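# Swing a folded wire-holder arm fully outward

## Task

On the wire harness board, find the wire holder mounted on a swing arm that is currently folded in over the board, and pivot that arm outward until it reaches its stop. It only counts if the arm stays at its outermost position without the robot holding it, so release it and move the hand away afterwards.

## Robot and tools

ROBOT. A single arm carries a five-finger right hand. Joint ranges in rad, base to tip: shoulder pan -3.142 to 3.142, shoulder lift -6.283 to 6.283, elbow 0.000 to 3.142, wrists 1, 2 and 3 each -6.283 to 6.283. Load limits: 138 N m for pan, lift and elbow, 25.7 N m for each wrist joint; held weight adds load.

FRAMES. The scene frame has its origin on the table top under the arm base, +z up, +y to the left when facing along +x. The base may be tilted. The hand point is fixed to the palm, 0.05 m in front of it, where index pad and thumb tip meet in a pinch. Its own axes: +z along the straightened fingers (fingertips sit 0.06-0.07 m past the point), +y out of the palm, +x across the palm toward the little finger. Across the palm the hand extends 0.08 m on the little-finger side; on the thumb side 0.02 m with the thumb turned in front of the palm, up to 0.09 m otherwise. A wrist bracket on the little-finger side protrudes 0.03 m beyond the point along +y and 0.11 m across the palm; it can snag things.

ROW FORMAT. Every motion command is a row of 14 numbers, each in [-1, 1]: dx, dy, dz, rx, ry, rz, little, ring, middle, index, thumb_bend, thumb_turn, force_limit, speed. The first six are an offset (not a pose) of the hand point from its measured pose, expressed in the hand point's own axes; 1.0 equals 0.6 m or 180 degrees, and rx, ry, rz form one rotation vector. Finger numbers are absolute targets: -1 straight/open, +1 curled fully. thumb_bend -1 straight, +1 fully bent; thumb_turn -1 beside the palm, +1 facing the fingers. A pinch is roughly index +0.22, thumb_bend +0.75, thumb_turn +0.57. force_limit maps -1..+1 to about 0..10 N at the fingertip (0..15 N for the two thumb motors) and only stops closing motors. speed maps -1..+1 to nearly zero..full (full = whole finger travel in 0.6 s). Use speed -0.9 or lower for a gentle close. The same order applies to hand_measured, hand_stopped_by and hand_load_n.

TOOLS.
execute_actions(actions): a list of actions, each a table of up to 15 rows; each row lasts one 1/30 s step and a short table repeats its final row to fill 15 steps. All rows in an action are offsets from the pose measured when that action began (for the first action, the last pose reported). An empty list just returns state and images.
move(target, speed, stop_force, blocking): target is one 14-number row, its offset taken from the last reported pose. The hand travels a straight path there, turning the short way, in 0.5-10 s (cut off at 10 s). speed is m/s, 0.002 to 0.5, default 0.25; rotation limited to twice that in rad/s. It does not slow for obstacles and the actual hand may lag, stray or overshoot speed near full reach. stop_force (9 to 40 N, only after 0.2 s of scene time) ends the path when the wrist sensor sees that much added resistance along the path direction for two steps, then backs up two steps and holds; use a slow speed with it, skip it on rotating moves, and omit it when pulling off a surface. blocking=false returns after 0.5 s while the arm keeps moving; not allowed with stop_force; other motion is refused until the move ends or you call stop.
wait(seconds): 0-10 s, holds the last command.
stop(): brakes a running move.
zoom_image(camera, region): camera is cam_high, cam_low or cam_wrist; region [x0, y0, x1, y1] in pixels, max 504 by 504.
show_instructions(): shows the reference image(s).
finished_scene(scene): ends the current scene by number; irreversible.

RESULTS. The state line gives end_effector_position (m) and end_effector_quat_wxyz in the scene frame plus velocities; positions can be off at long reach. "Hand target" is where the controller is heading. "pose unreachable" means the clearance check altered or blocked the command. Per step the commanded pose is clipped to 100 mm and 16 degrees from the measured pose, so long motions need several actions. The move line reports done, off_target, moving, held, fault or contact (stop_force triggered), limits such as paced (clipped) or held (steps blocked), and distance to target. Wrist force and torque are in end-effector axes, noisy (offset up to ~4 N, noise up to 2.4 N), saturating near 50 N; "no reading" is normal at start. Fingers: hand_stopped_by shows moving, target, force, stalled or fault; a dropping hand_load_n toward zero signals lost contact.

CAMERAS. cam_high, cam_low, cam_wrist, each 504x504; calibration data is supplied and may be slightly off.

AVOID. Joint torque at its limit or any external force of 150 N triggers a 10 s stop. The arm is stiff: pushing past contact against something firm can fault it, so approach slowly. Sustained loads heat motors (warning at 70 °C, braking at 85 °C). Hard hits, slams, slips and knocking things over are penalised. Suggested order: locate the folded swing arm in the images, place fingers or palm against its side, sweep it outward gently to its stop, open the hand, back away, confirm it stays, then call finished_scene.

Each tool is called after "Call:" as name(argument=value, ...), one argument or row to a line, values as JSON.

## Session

Call:
execute_actions(
  actions=[],
)

Scene clock: 0.00 s.
end_effector_position=(+0.7870, -0.0443, +0.3600) hand_measured=(-1.000, -1.000, -1.000, -1.000, -1.000, -1.000) hand_load_n=(+0.0, +0.0, +0.0, +0.0, +0.0, +0.0) hand_stopped_by=(target, target, target, target, target, target) hand_force_limit=0.00 hand_speed=-0.80 end_effector_quat_wxyz=(+0.029, +0.741, +0.335, +0.581) end_effector_velocity=(-0.000, +0.000, -0.000) end_effector_angular_velocity=(+0.000, -0.000, +0.001)
Joint positions: [-0.082 -1.176  1.319  0.249  1.488  0.444]
Joint velocities: [ 0.  0.  0. -0. -0. -0.]
Motor temperatures (°C, as the motors report them): [24 23 23 29 28 31]
Wrist force (N, on the end effector, along its own x y z axes, offset not removed): no reading
Wrist torque (N m, same axes, about the end effector's origin, offset not removed): no reading
Hand target: +0.787, -0.044, +0.360; +0.029, +0.741, +0.335, +0.581
camera_calibration (this result's frames):
cam_wrist: T_world_to_cam=[[0.453579, -0.823991, 0.339566, -0.512079], [-0.597495, -0.563857, -0.570144, 0.652173], [0.66126, 0.0557169, -0.748085, -0.11583], [0, 0, 0, 1]] pos_world=[0.698533, -0.0477624, 0.459066]

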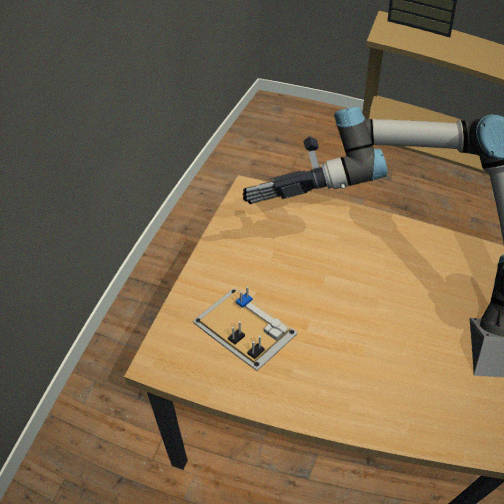

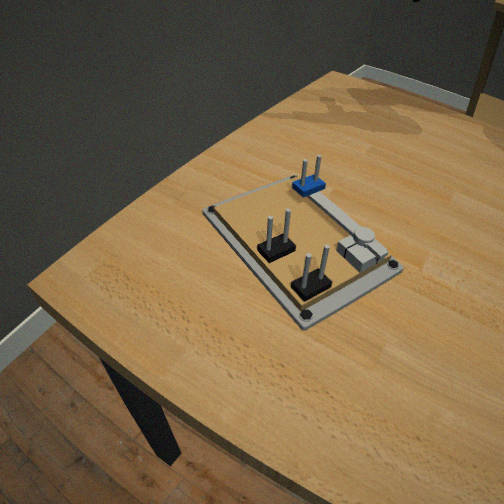

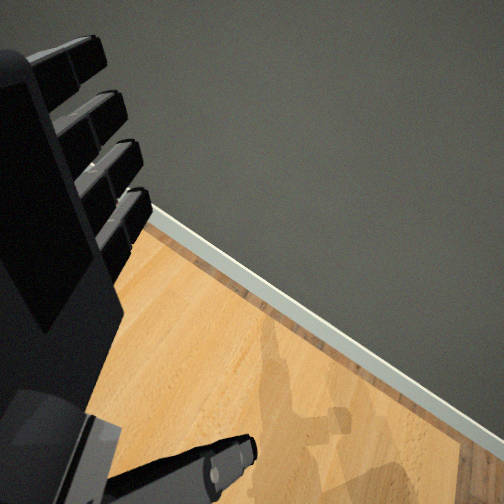

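Call:
zoom_image(
  camera="cam_low",
  region=[195, 140, 415, 340],
)

Call:
zoom_image(
  camera="cam_low",
  region=[280, 145, 410, 285],
)

Call:
zoom_image(
  camera="cam_high",
  region=[185, 275, 305, 375],
)

Region (195, 140, 415, 340) of cam_low's 504x504 image, scaled by 2.291, with more detail than that image has; it fills the top 458 rows of this view, and the rest is white.

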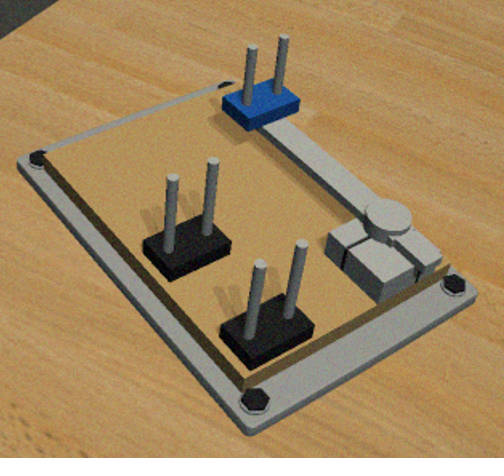

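Region (280, 145, 410, 285) of cam_low's 504x504 image, scaled by 3.600, with more detail than that image has; it fills the left 468 columns of this view, and the rest is white.

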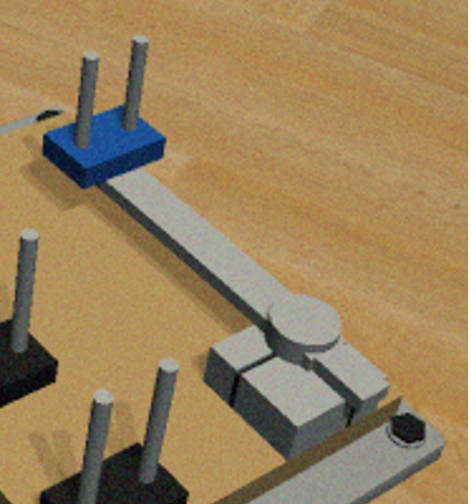

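Region (185, 275, 305, 375) of cam_high's 504x504 image, scaled by 4.200, with more detail than that image has.

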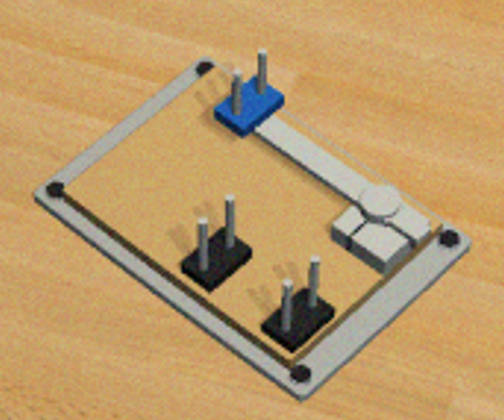

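Call:
move(
  target=[-0.1368, -0.3788, 0.245, 0.0074, -0.0626, 0.1538, -1, -1, -1, -0.3, -1, 1, 0.5, 1],
  speed=0.25,
)

Scene clock: 7.67 s.
end_effector_position=(+0.8034, +0.1389, +0.1456) hand_measured=(-1.000, -1.000, -1.000, -0.300, -1.000, +1.000) hand_load_n=(+0.0, +0.0, +0.0, +0.0, +0.0, +0.0) hand_stopped_by=(target, target, target, target, target, target) hand_force_limit=0.50 hand_speed=1.00 end_effector_quat_wxyz=(-0.087, +0.852, +0.151, +0.493) end_effector_velocity=(+0.001, +0.002, -0.002) end_effector_angular_velocity=(+0.003, +0.004, -0.002)
Joint positions: [ 0.055 -0.74   1.211  0.07   1.743  0.997]
Joint velocities: [ 0.001  0.007 -0.008  0.003  0.002  0.006]
Motor temperatures (°C, as the motors report them): [24 23 23 29 28 31]
Wrist force (N, on the end effector, along its own x y z axes, offset not removed): [0.3 -0.3 2.1]
Wrist torque (N m, same axes, about the end effector's origin, offset not removed): [-0.20 0.01 -0.03]
Hand target: +0.803, +0.139, +0.145; -0.087, +0.853, +0.151, +0.493
Off the commanded pose: 0.001 m, 0 deg.
move: done
camera_calibration (this result's frames):
cam_wrist: T_world_to_cam=[[0.295041, -0.950955, -0.0929245, -0.0878243], [-0.860721, -0.222292, -0.457981, 0.790675], [0.414863, 0.215105, -0.884092, -0.101646], [0, 0, 0, 1]] pos_world=[0.748631, 0.114108, 0.264089]

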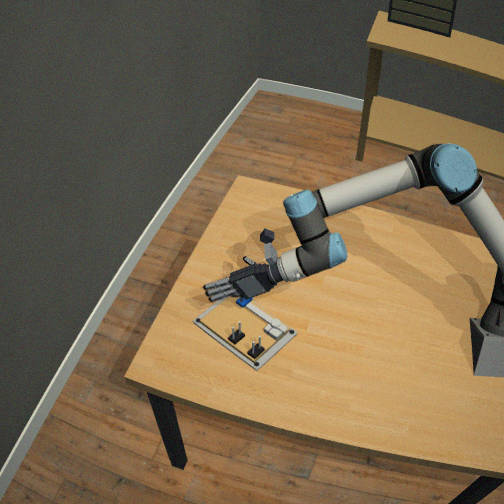

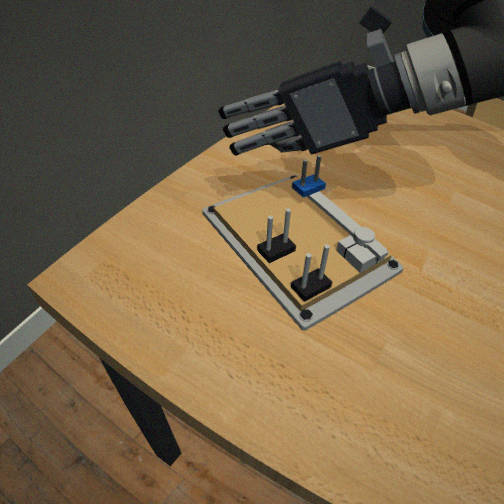

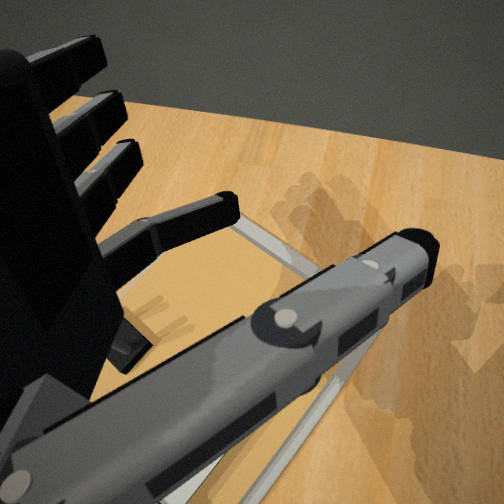

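Call:
execute_actions(
  actions=[
    [[0, 0, 0, 0, 0, 0, -1, -1, -1, -0.3, -1, -0.6, 0.5, 1]],
  ],
)

Scene clock: 8.83 s.
end_effector_position=(+0.8034, +0.1389, +0.1456) hand_measured=(-1.000, -1.000, -1.000, -0.300, -1.000, -0.130) hand_load_n=(+0.0, +0.0, +0.0, +0.0, +0.0, +0.0) hand_stopped_by=(target, target, target, target, target, moving) hand_force_limit=0.50 hand_speed=1.00 end_effector_quat_wxyz=(-0.087, +0.852, +0.151, +0.493) end_effector_velocity=(+0.000, -0.000, -0.000) end_effector_angular_velocity=(-0.000, +0.000, -0.000)
Joint positions: [ 0.055 -0.74   1.211  0.07   1.743  0.997]
Joint velocities: [-0.001 -0.     0.    -0.    -0.    -0.   ]
Motor temperatures (°C, as the motors report them): [24 23 23 29 28 31]
Wrist force (N, on the end effector, along its own x y z axes, offset not removed): [0.8 -1.2 1.1]
Wrist torque (N m, same axes, about the end effector's origin, offset not removed): [-0.30 0.01 -0.15]
Hand target: +0.803, +0.139, +0.146; -0.087, +0.852, +0.151, +0.493
Off the commanded pose: 0.000 m, 0 deg.
camera_calibration (this result's frames):
cam_wrist: T_world_to_cam=[[0.295061, -0.950948, -0.0929349, -0.0878081], [-0.860715, -0.222305, -0.457986, 0.790684], [0.414861, 0.215124, -0.884088, -0.101651], [0, 0, 0, 1]] pos_world=[0.748633, 0.114139, 0.264093]

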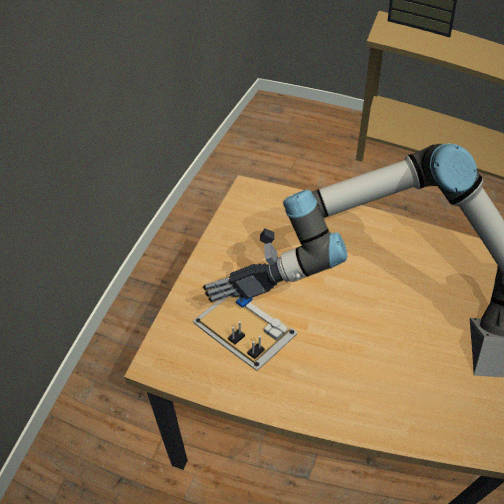

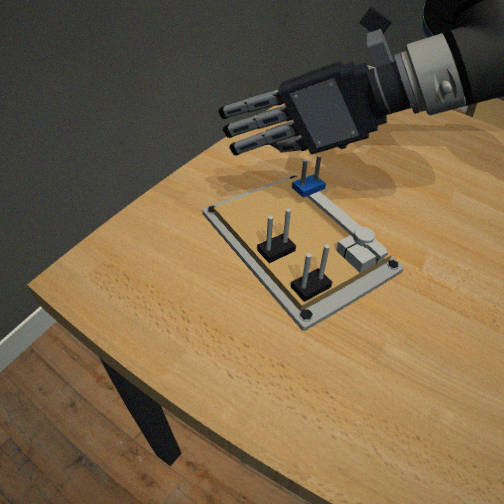

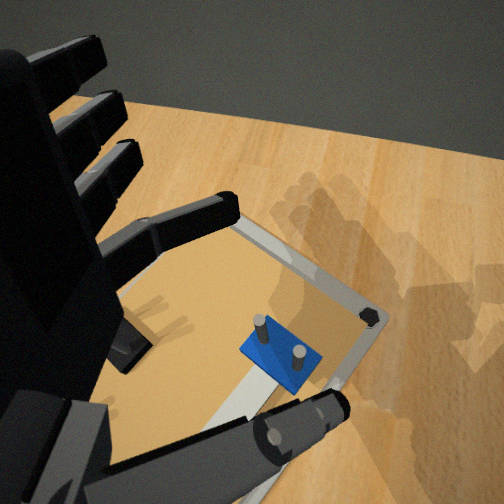

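Call:
zoom_image(
  camera="cam_wrist",
  region=[220, 295, 340, 405],
)

Call:
zoom_image(
  camera="cam_wrist",
  region=[80, 170, 260, 310],
)

Region (220, 295, 340, 405) of cam_wrist's 504x504 image, scaled by 4.200, with more detail than that image has; it fills the top 462 rows of this view, and the rest is white.

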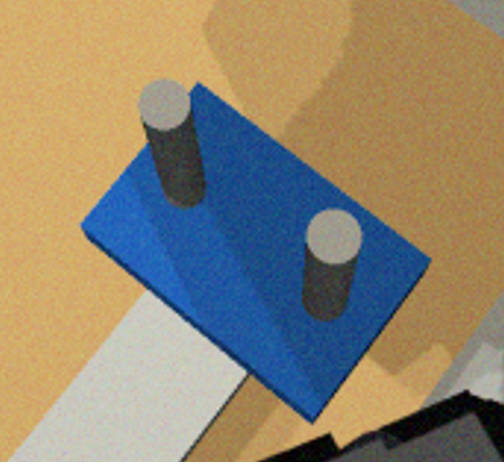

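Region (80, 170, 260, 310) of cam_wrist's 504x504 image, scaled by 2.800, with more detail than that image has.

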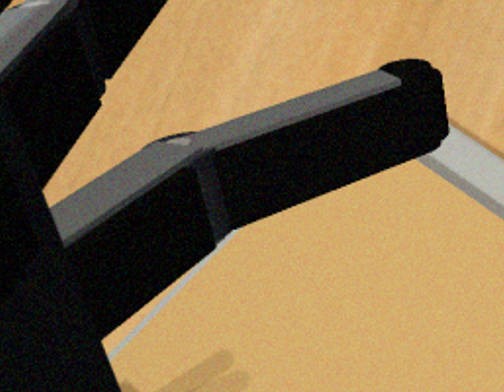

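Call:
move(
  target=[-0.0877, 0.0227, 0.0168, 0, 0, 0, -1, -1, -1, -0.3, -1, 1, 0.5, 1],
  speed=0.05,
)

Scene clock: 12.87 s.
end_effector_position=(+0.7917, +0.1202, +0.0952) hand_measured=(-1.000, -1.000, -1.000, -0.300, -1.000, +1.000) hand_load_n=(+0.0, +0.0, +0.0, +0.0, +0.0, +0.0) hand_stopped_by=(target, target, target, target, target, target) hand_force_limit=0.50 hand_speed=1.00 end_effector_quat_wxyz=(-0.087, +0.852, +0.151, +0.493) end_effector_velocity=(-0.001, -0.001, -0.002) end_effector_angular_velocity=(-0.001, +0.001, -0.001)
Joint positions: [-0.014 -0.752  1.33  -0.042  1.684  0.961]
Joint velocities: [-0.003 -0.     0.005 -0.005 -0.001 -0.002]
Motor temperatures (°C, as the motors report them): [24 23 23 29 28 31]
Wrist force (N, on the end effector, along its own x y z axes, offset not removed): [1.2 -0.3 -0.2]
Wrist torque (N m, same axes, about the end effector's origin, offset not removed): [-0.04 -0.05 -0.08]
Hand target: +0.792, +0.120, +0.095; -0.087, +0.852, +0.151, +0.493
Off the commanded pose: 0.000 m, 0 deg.
move: done
camera_calibration (this result's frames):
cam_wrist: T_world_to_cam=[[0.295041, -0.950942, -0.0930589, -0.10677], [-0.860747, -0.222242, -0.457956, 0.753416], [0.414808, 0.215216, -0.884091, -0.137268], [0, 0, 0, 1]] pos_world=[0.736941, 0.0954501, 0.213738]

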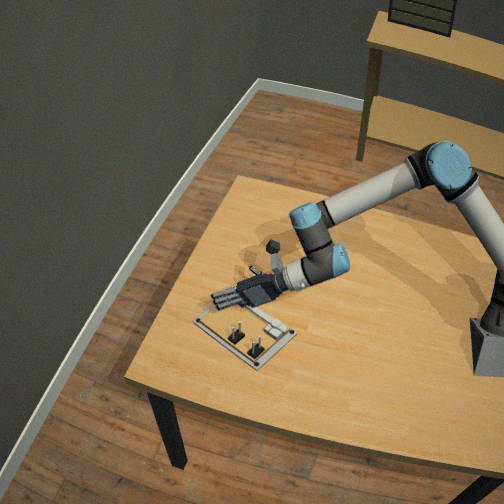

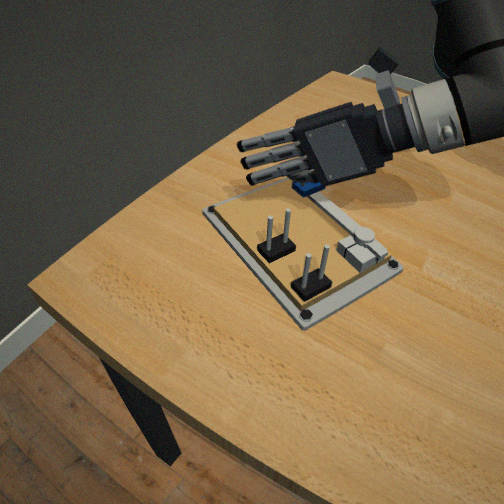

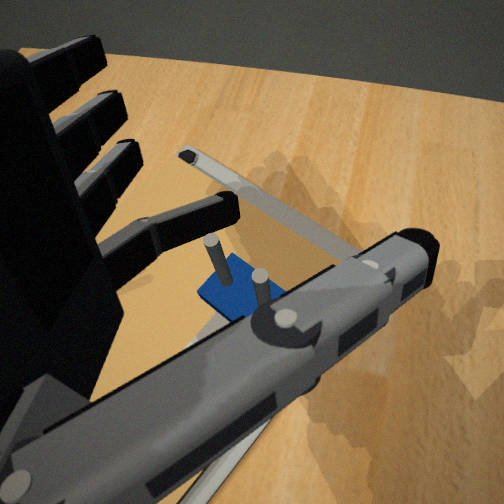

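Call:
zoom_image(
  camera="cam_wrist",
  region=[130, 180, 310, 330],
)

Region (130, 180, 310, 330) of cam_wrist's 504x504 image, scaled by 2.800, with more detail than that image has.

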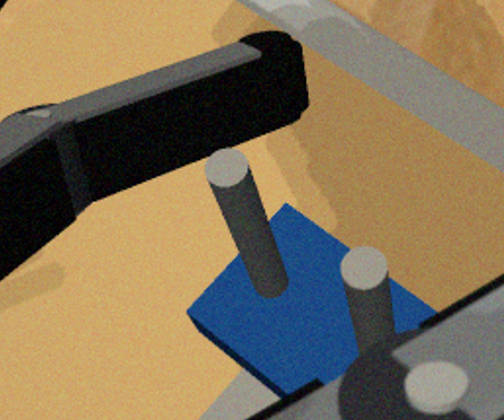

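Call:
move(
  target=[-0.0533, 0.0623, -0.0922, -0.0674, 0, 0.0389, -1, -1, -1, -0.3, -1, 1, 0.5, 1],
  speed=0.06,
  stop_force=20,
)

Scene clock: 16.47 s.
end_effector_position=(+0.7447, +0.0634, +0.0951) hand_measured=(-1.000, -1.000, -1.000, -0.300, -1.000, +1.000) hand_load_n=(+0.0, +0.0, +0.0, +1.0, +0.0, +0.0) hand_stopped_by=(target, target, target, target, target, target) hand_force_limit=0.50 hand_speed=1.00 end_effector_quat_wxyz=(-0.026, +0.864, +0.047, +0.500) end_effector_velocity=(-0.001, -0.002, +0.000) end_effector_angular_velocity=(+0.000, -0.001, -0.007)
Joint positions: [-0.014 -0.863  1.53  -0.245  1.862  1.06 ]
Joint velocities: [ 0.    -0.003  0.006 -0.006  0.005  0.003]
Motor temperatures (°C, as the motors report them): [24 23 23 29 28 31]
Wrist force (N, on the end effector, along its own x y z axes, offset not removed): [0.1 -0.8 1.8]
Wrist torque (N m, same axes, about the end effector's origin, offset not removed): [0.00 0.10 -0.13]
Hand target: +0.744, +0.063, +0.095; -0.026, +0.864, +0.046, +0.500
Off the commanded pose: 0.000 m, 0 deg.
move: done
camera_calibration (this result's frames):
cam_wrist: T_world_to_cam=[[0.0570424, -0.994003, -0.0932945, 0.0330969], [-0.888973, -0.00803889, -0.457889, 0.70766], [0.454393, 0.109055, -0.884101, -0.128414], [0, 0, 0, 1]] pos_world=[0.685553, 0.0525915, 0.213587]

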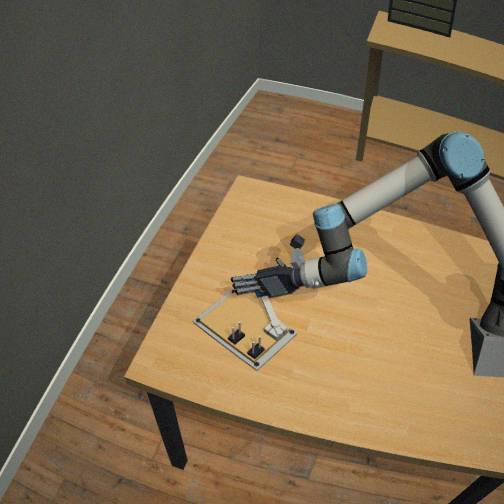

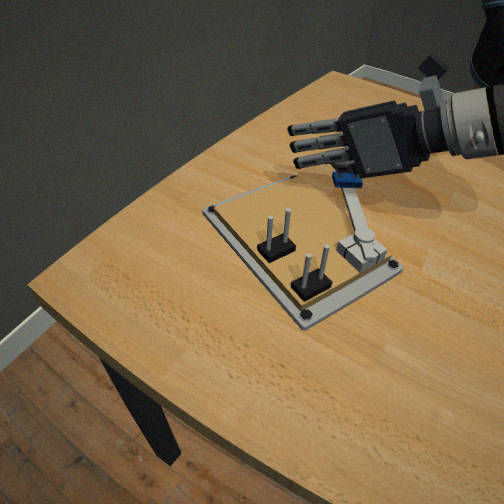

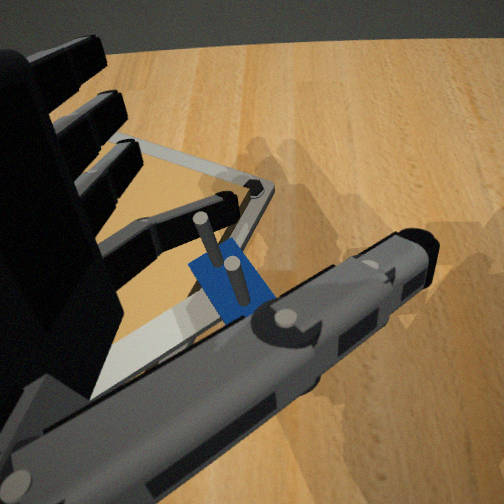

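Call:
zoom_image(
  camera="cam_wrist",
  region=[120, 170, 300, 330],
)

Region (120, 170, 300, 330) of cam_wrist's 504x504 image, scaled by 2.800, with more detail than that image has.

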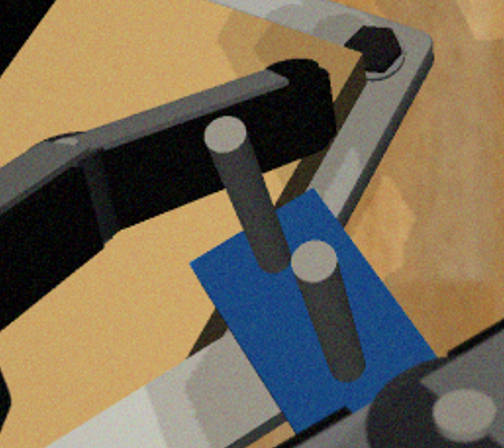

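Call:
move(
  target=[-0.074, 0.0265, -0.1282, -0.1251, 0, 0.0722, -1, -1, -1, -0.3, -1, 1, 0.5, 1],
  speed=0.1,
  stop_force=20,
)

Scene clock: 20.87 s.
end_effector_position=(+0.6644, +0.0402, +0.0949) hand_measured=(-1.000, -1.000, -1.000, -0.300, -1.000, +1.000) hand_load_n=(+0.0, +0.0, +0.0, +1.0, +0.0, +0.0) hand_stopped_by=(target, target, target, target, target, target) hand_force_limit=0.50 hand_speed=1.00 end_effector_quat_wxyz=(+0.078, +0.855, -0.135, +0.494) end_effector_velocity=(-0.000, -0.000, -0.000) end_effector_angular_velocity=(-0.000, +0.001, -0.000)
Joint positions: [ 0.088 -0.88   1.664 -0.514  2.29   1.23 ]
Joint velocities: [-0.     0.     0.     0.001  0.001  0.   ]
Motor temperatures (°C, as the motors report them): [24 23 23 29 28 31]
Wrist force (N, on the end effector, along its own x y z axes, offset not removed): [0.1 1.1 1.5]
Wrist torque (N m, same axes, about the end effector's origin, offset not removed): [0.17 0.12 -0.11]
Hand target: +0.664, +0.040, +0.095; +0.078, +0.855, -0.135, +0.494
Off the commanded pose: 0.007 m, 2 deg.
move: held; limits=held; held on 7 of 76 steps, including the last
pose unreachable: on one or more control steps of this call, first in action 0 (counted from 0), an arm could not follow its commanded pose, so it was not sent that pose on those steps. On the call's last step it was still not sent that pose. It may still have moved: this result reports where it is.
cause: the commanded pose would bring two parts of the arm too close to each other (joints 4 (wrist 1) to 6 (wrist 3) lie between them).
camera_calibration (this result's frames):
cam_wrist: T_world_to_cam=[[-0.353071, -0.930863, -0.0939908, 0.284537], [-0.815091, 0.355359, -0.457544, 0.572346], [0.459311, -0.0849345, -0.884206, -0.0850254], [0, 0, 0, 1]] pos_world=[0.606029, 0.0542549, 0.213437]

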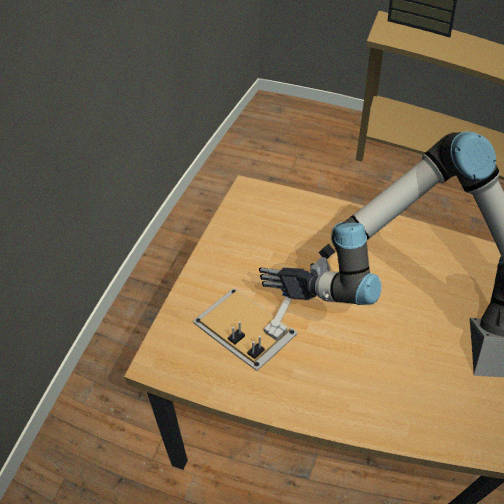

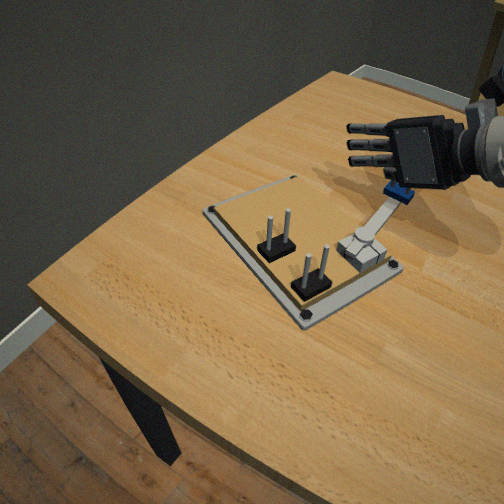

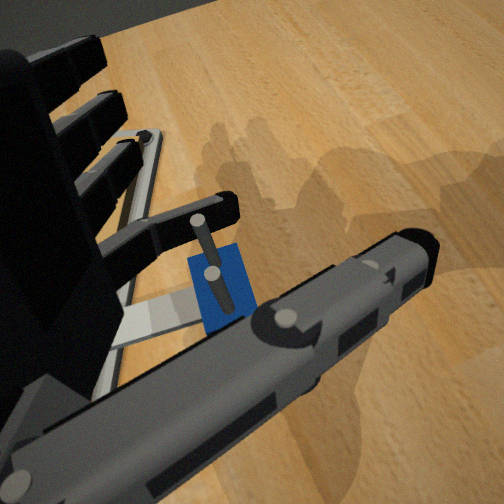

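Call:
zoom_image(
  camera="cam_wrist",
  region=[100, 170, 290, 350],
)

Call:
zoom_image(
  camera="cam_low",
  region=[320, 150, 450, 280],
)

Region (100, 170, 290, 350) of cam_wrist's 504x504 image, scaled by 2.653, with more detail than that image has; it fills the top 477 rows of this view, and the rest is white.

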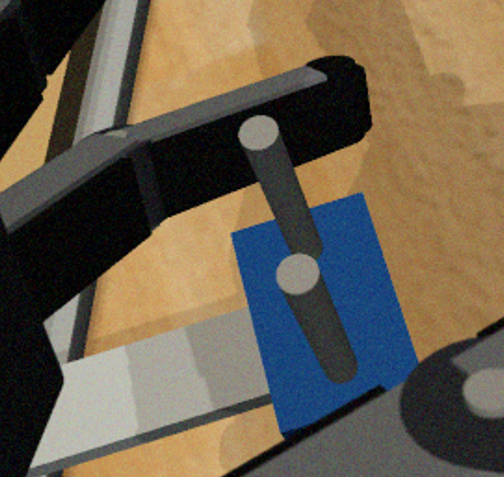

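Region (320, 150, 450, 280) of cam_low's 504x504 image, scaled by 3.877, with more detail than that image has.

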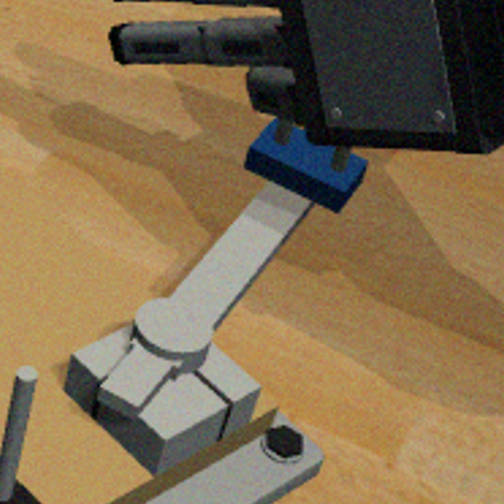

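Call:
move(
  target=[-0.0186, 0.0145, -0.0322, 0.0385, 0, -0.0222, -1, -1, -1, -0.3, -1, 1, 0.5, 1],
  speed=0.05,
  stop_force=12,
)

Scene clock: 24.03 s.
end_effector_position=(+0.6408, +0.0389, +0.0948) hand_measured=(-1.000, -1.000, -1.000, -0.300, -1.000, +1.000) hand_load_n=(+0.0, +0.0, +0.0, +1.5, +0.0, +0.0) hand_stopped_by=(target, target, target, target, target, target) hand_force_limit=0.50 hand_speed=1.00 end_effector_quat_wxyz=(+0.044, +0.863, -0.075, +0.498) end_effector_velocity=(-0.003, -0.001, -0.000) end_effector_angular_velocity=(-0.000, +0.000, +0.013)
Joint positions: [ 0.06  -0.965  1.797 -0.513  2.152  1.183]
Joint velocities: [-0.004 -0.009  0.013  0.    -0.013 -0.005]
Motor temperatures (°C, as the motors report them): [24 23 23 29 28 31]
Wrist force (N, on the end effector, along its own x y z axes, offset not removed): [1.6 -2.0 1.9]
Wrist torque (N m, same axes, about the end effector's origin, offset not removed): [-0.06 -0.07 -0.08]
Hand target: +0.640, +0.039, +0.095; +0.043, +0.863, -0.075, +0.499
Off the commanded pose: 0.000 m, 0 deg.
move: done
camera_calibration (this result's frames):
cam_wrist: T_world_to_cam=[[-0.221863, -0.970539, -0.0939728, 0.192432], [-0.856179, 0.240023, -0.457544, 0.584329], [0.46662, -0.0210546, -0.884207, -0.0815032], [0, 0, 0, 1]] pos_world=[0.581015, 0.0447949, 0.213374]

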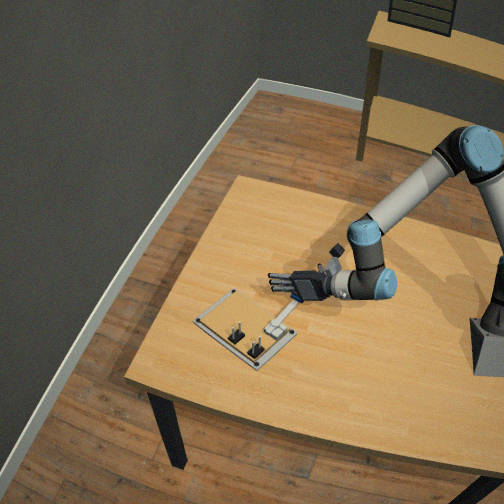

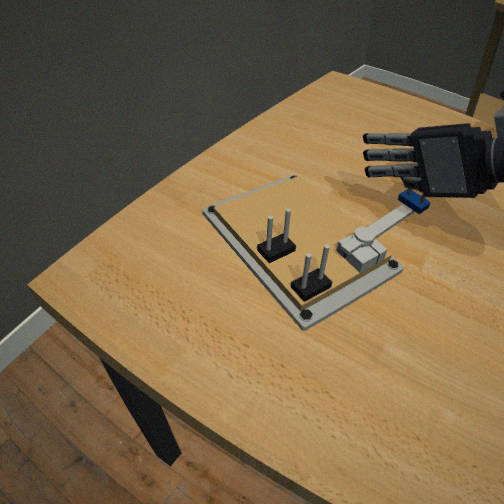

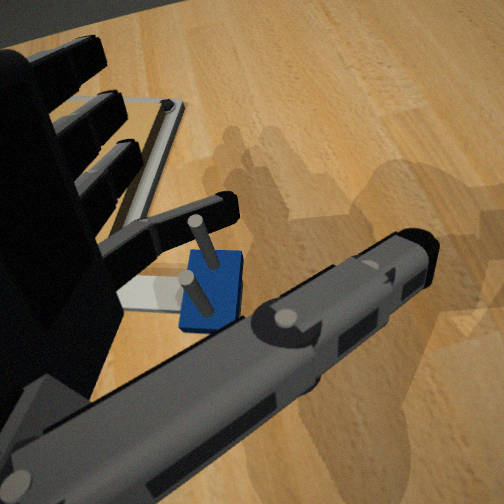

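Call:
zoom_image(
  camera="cam_low",
  region=[320, 170, 450, 280],
)

Call:
zoom_image(
  camera="cam_wrist",
  region=[90, 180, 270, 350],
)

Region (320, 170, 450, 280) of cam_low's 504x504 image, scaled by 3.877, with more detail than that image has; it fills the top 426 rows of this view, and the rest is white.

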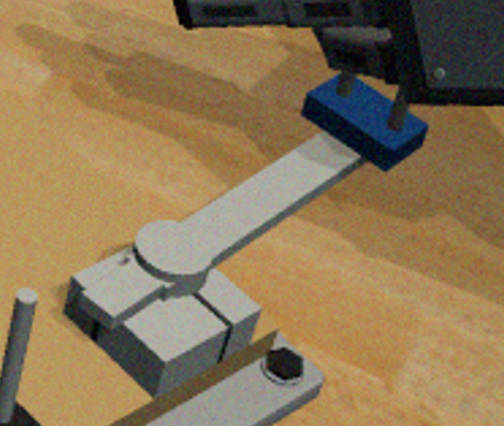

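Region (90, 180, 270, 350) of cam_wrist's 504x504 image, scaled by 2.800, with more detail than that image has.

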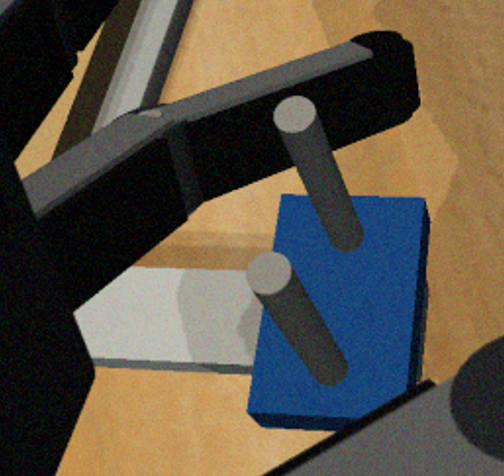

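Call:
move(
  target=[-0.0165, 0.0048, -0.0286, 0, 0, 0, -1, -1, -1, -0.3, -1, 1, 0.5, 1],
  speed=0.005,
  stop_force=9,
)

Scene clock: 27.40 s.
end_effector_position=(+0.6294, +0.0392, +0.0949) hand_measured=(-1.000, -1.000, -1.000, -0.300, -1.000, +1.000) hand_load_n=(+0.0, +0.0, +0.0, +6.5, +0.0, +0.0) hand_stopped_by=(target, target, target, target, target, target) hand_force_limit=0.50 hand_speed=1.00 end_effector_quat_wxyz=(+0.044, +0.863, -0.075, +0.499) end_effector_velocity=(+0.001, +0.000, -0.000) end_effector_angular_velocity=(+0.000, +0.001, +0.000)
Joint positions: [ 0.065 -0.98   1.829 -0.529  2.155  1.184]
Joint velocities: [-0.     0.002 -0.005  0.003 -0.     0.   ]
Motor temperatures (°C, as the motors report them): [24 23 23 29 28 31]
Wrist force (N, on the end effector, along its own x y z axes, offset not removed): [6.0 -3.5 11.3]
Wrist torque (N m, same axes, about the end effector's origin, offset not removed): [-0.24 0.21 0.05]
Hand target: +0.630, +0.039, +0.095; +0.044, +0.863, -0.075, +0.499
Off the commanded pose: 0.009 m, 0 deg.
move: contact
camera_calibration (this result's frames):
cam_wrist: T_world_to_cam=[[-0.221115, -0.970705, -0.0940269, 0.189809], [-0.856311, 0.239385, -0.45763, 0.574653], [0.466733, -0.0206724, -0.884157, -0.0762195], [0, 0, 0, 1]] pos_world=[0.569626, 0.0451093, 0.213436]

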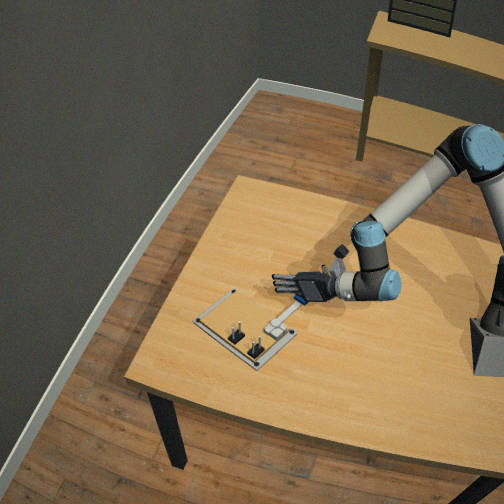

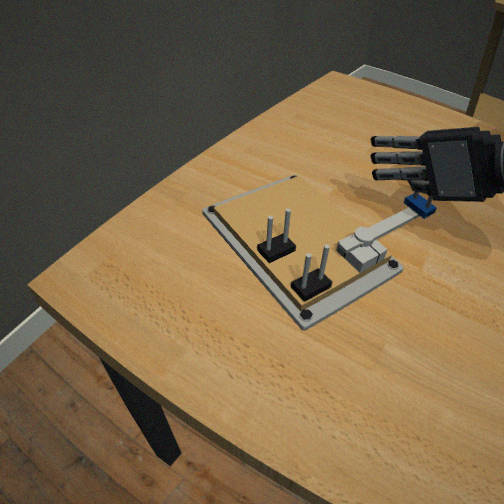

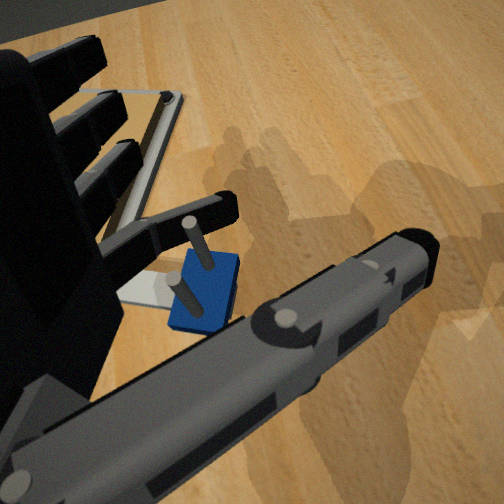

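Call:
move(
  target=[0.1588, -0.0167, -0.0583, 0.0481, 0, -0.0278, -1, -1, -1, -1, -1, 1, 0.5, 1],
  speed=0.12,
)

Scene clock: 29.30 s.
end_effector_position=(+0.6480, +0.0459, +0.1947) hand_measured=(-1.000, -1.000, -1.000, -1.000, -1.000, +1.000) hand_load_n=(+0.0, +0.0, +0.0, +0.0, +0.0, +0.0) hand_stopped_by=(target, target, target, target, target, target) hand_force_limit=0.50 hand_speed=1.00 end_effector_quat_wxyz=(+0.000, +0.866, +0.000, +0.501) end_effector_velocity=(+0.000, +0.000, +0.002) end_effector_angular_velocity=(+0.002, +0.001, +0.003)
Joint positions: [ 0.132 -1.098  1.706 -0.206  2.079  1.16 ]
Joint velocities: [ 0.002 -0.002 -0.005  0.01  -0.001  0.003]
Motor temperatures (°C, as the motors report them): [24 23 23 29 28 31]
Wrist force (N, on the end effector, along its own x y z axes, offset not removed): [0.1 -0.6 1.7]
Wrist torque (N m, same axes, about the end effector's origin, offset not removed): [-0.25 0.02 -0.16]
Hand target: +0.648, +0.046, +0.195; +0.000, +0.866, +0.000, +0.500
Off the commanded pose: 0.000 m, 0 deg.
move: done
camera_calibration (this result's frames):
cam_wrist: T_world_to_cam=[[-0.0496463, -0.994375, -0.093559, 0.0997099], [-0.884679, 0.0872583, -0.457962, 0.660028], [0.46355, 0.0600335, -0.884035, 0.00180361], [0, 0, 0, 1]] pos_world=[0.588027, 0.0414478, 0.313191]

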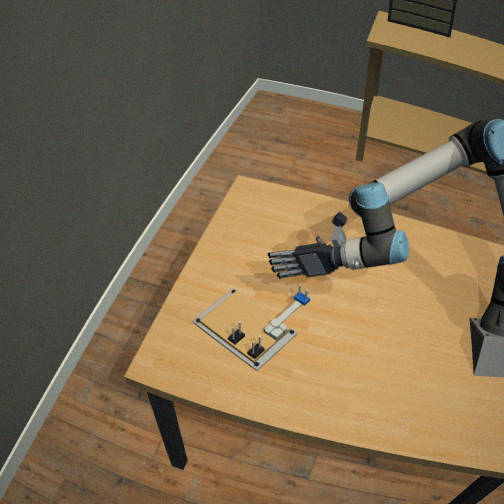

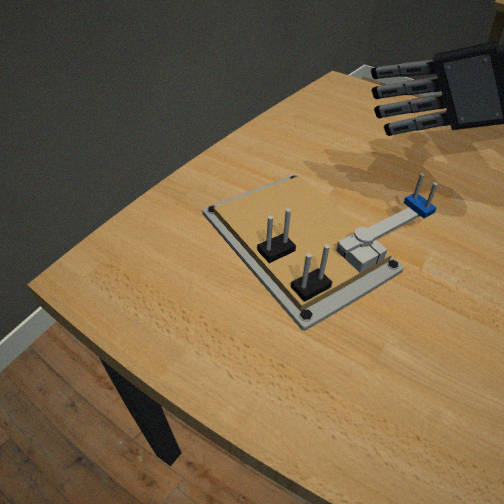

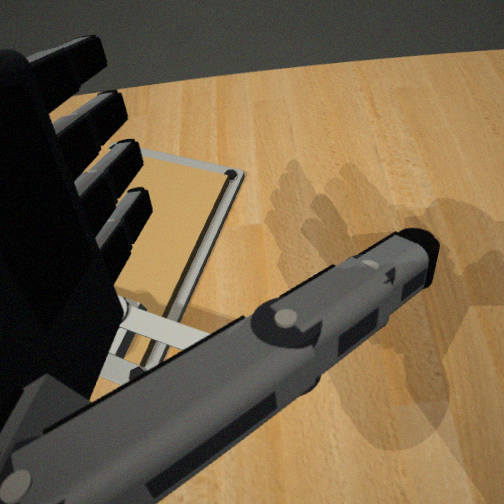

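Call:
zoom_image(
  camera="cam_low",
  region=[310, 160, 450, 290],
)

Call:
zoom_image(
  camera="cam_high",
  region=[190, 270, 320, 375],
)

Region (310, 160, 450, 290) of cam_low's 504x504 image, scaled by 3.600, with more detail than that image has; it fills the top 468 rows of this view, and the rest is white.

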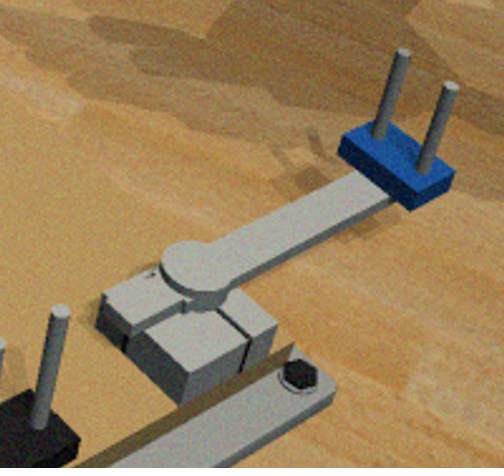

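Region (190, 270, 320, 375) of cam_high's 504x504 image, scaled by 3.877, with more detail than that image has; it fills the top 407 rows of this view, and the rest is white.

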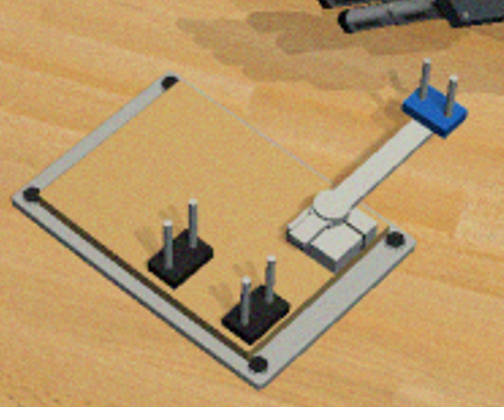

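Call:
execute_actions(
  actions=[],
)

Scene clock: 29.70 s.
end_effector_position=(+0.6480, +0.0460, +0.1949) hand_measured=(-1.000, -1.000, -1.000, -1.000, -1.000, +1.000) hand_load_n=(+0.0, +0.0, +0.0, +0.0, +0.0, +0.0) hand_stopped_by=(target, target, target, target, target, target) hand_force_limit=0.50 hand_speed=1.00 end_effector_quat_wxyz=(+0.000, +0.866, +0.000, +0.500) end_effector_velocity=(+0.000, -0.000, +0.000) end_effector_angular_velocity=(-0.000, +0.000, -0.000)
Joint positions: [ 0.132 -1.098  1.705 -0.205  2.079  1.16 ]
Joint velocities: [-0. -0. -0.  0.  0. -0.]
Motor temperatures (°C, as the motors report them): [24 23 23 29 28 31]
Wrist force (N, on the end effector, along its own x y z axes, offset not removed): [0.7 -1.0 1.0]
Wrist torque (N m, same axes, about the end effector's origin, offset not removed): [-0.26 -0.13 -0.18]
Hand target: +0.648, +0.046, +0.195; +0.000, +0.866, +0.000, +0.500
Off the commanded pose: 0.000 m, 0 deg.
camera_calibration (this result's frames):
cam_wrist: T_world_to_cam=[[-0.0492102, -0.994385, -0.0936859, 0.0995064], [-0.884796, 0.0869184, -0.4578, 0.660261], [0.463373, 0.0603645, -0.884105, 0.00212837], [0, 0, 0, 1]] pos_world=[0.588107, 0.0414303, 0.313472]

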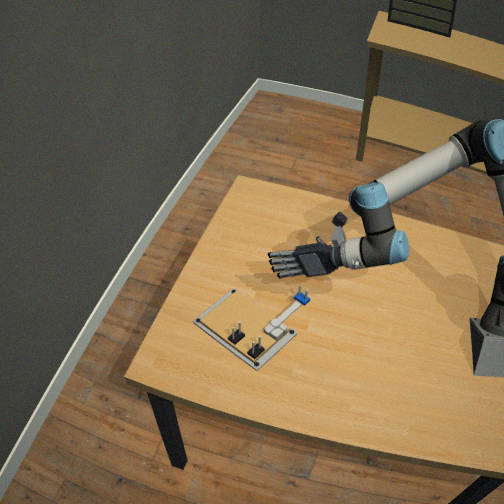

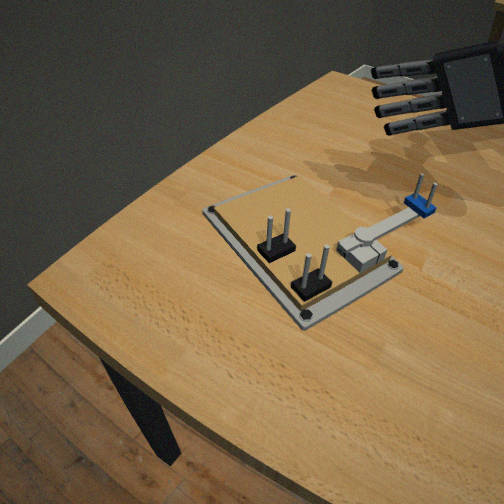

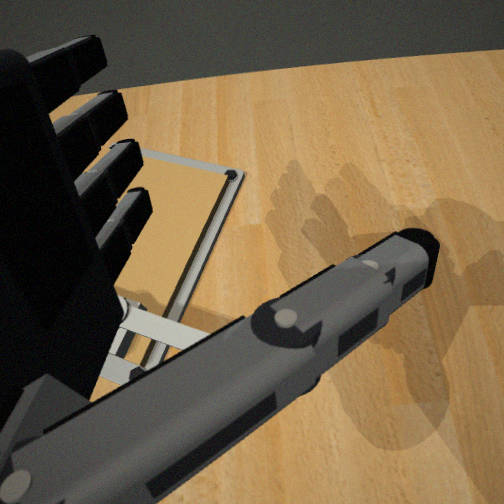

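The swing arm is holding at its outer stop and the hand is clear.

Call:
finished_scene(
  scene=2,
)

The scene is finished: the task was done.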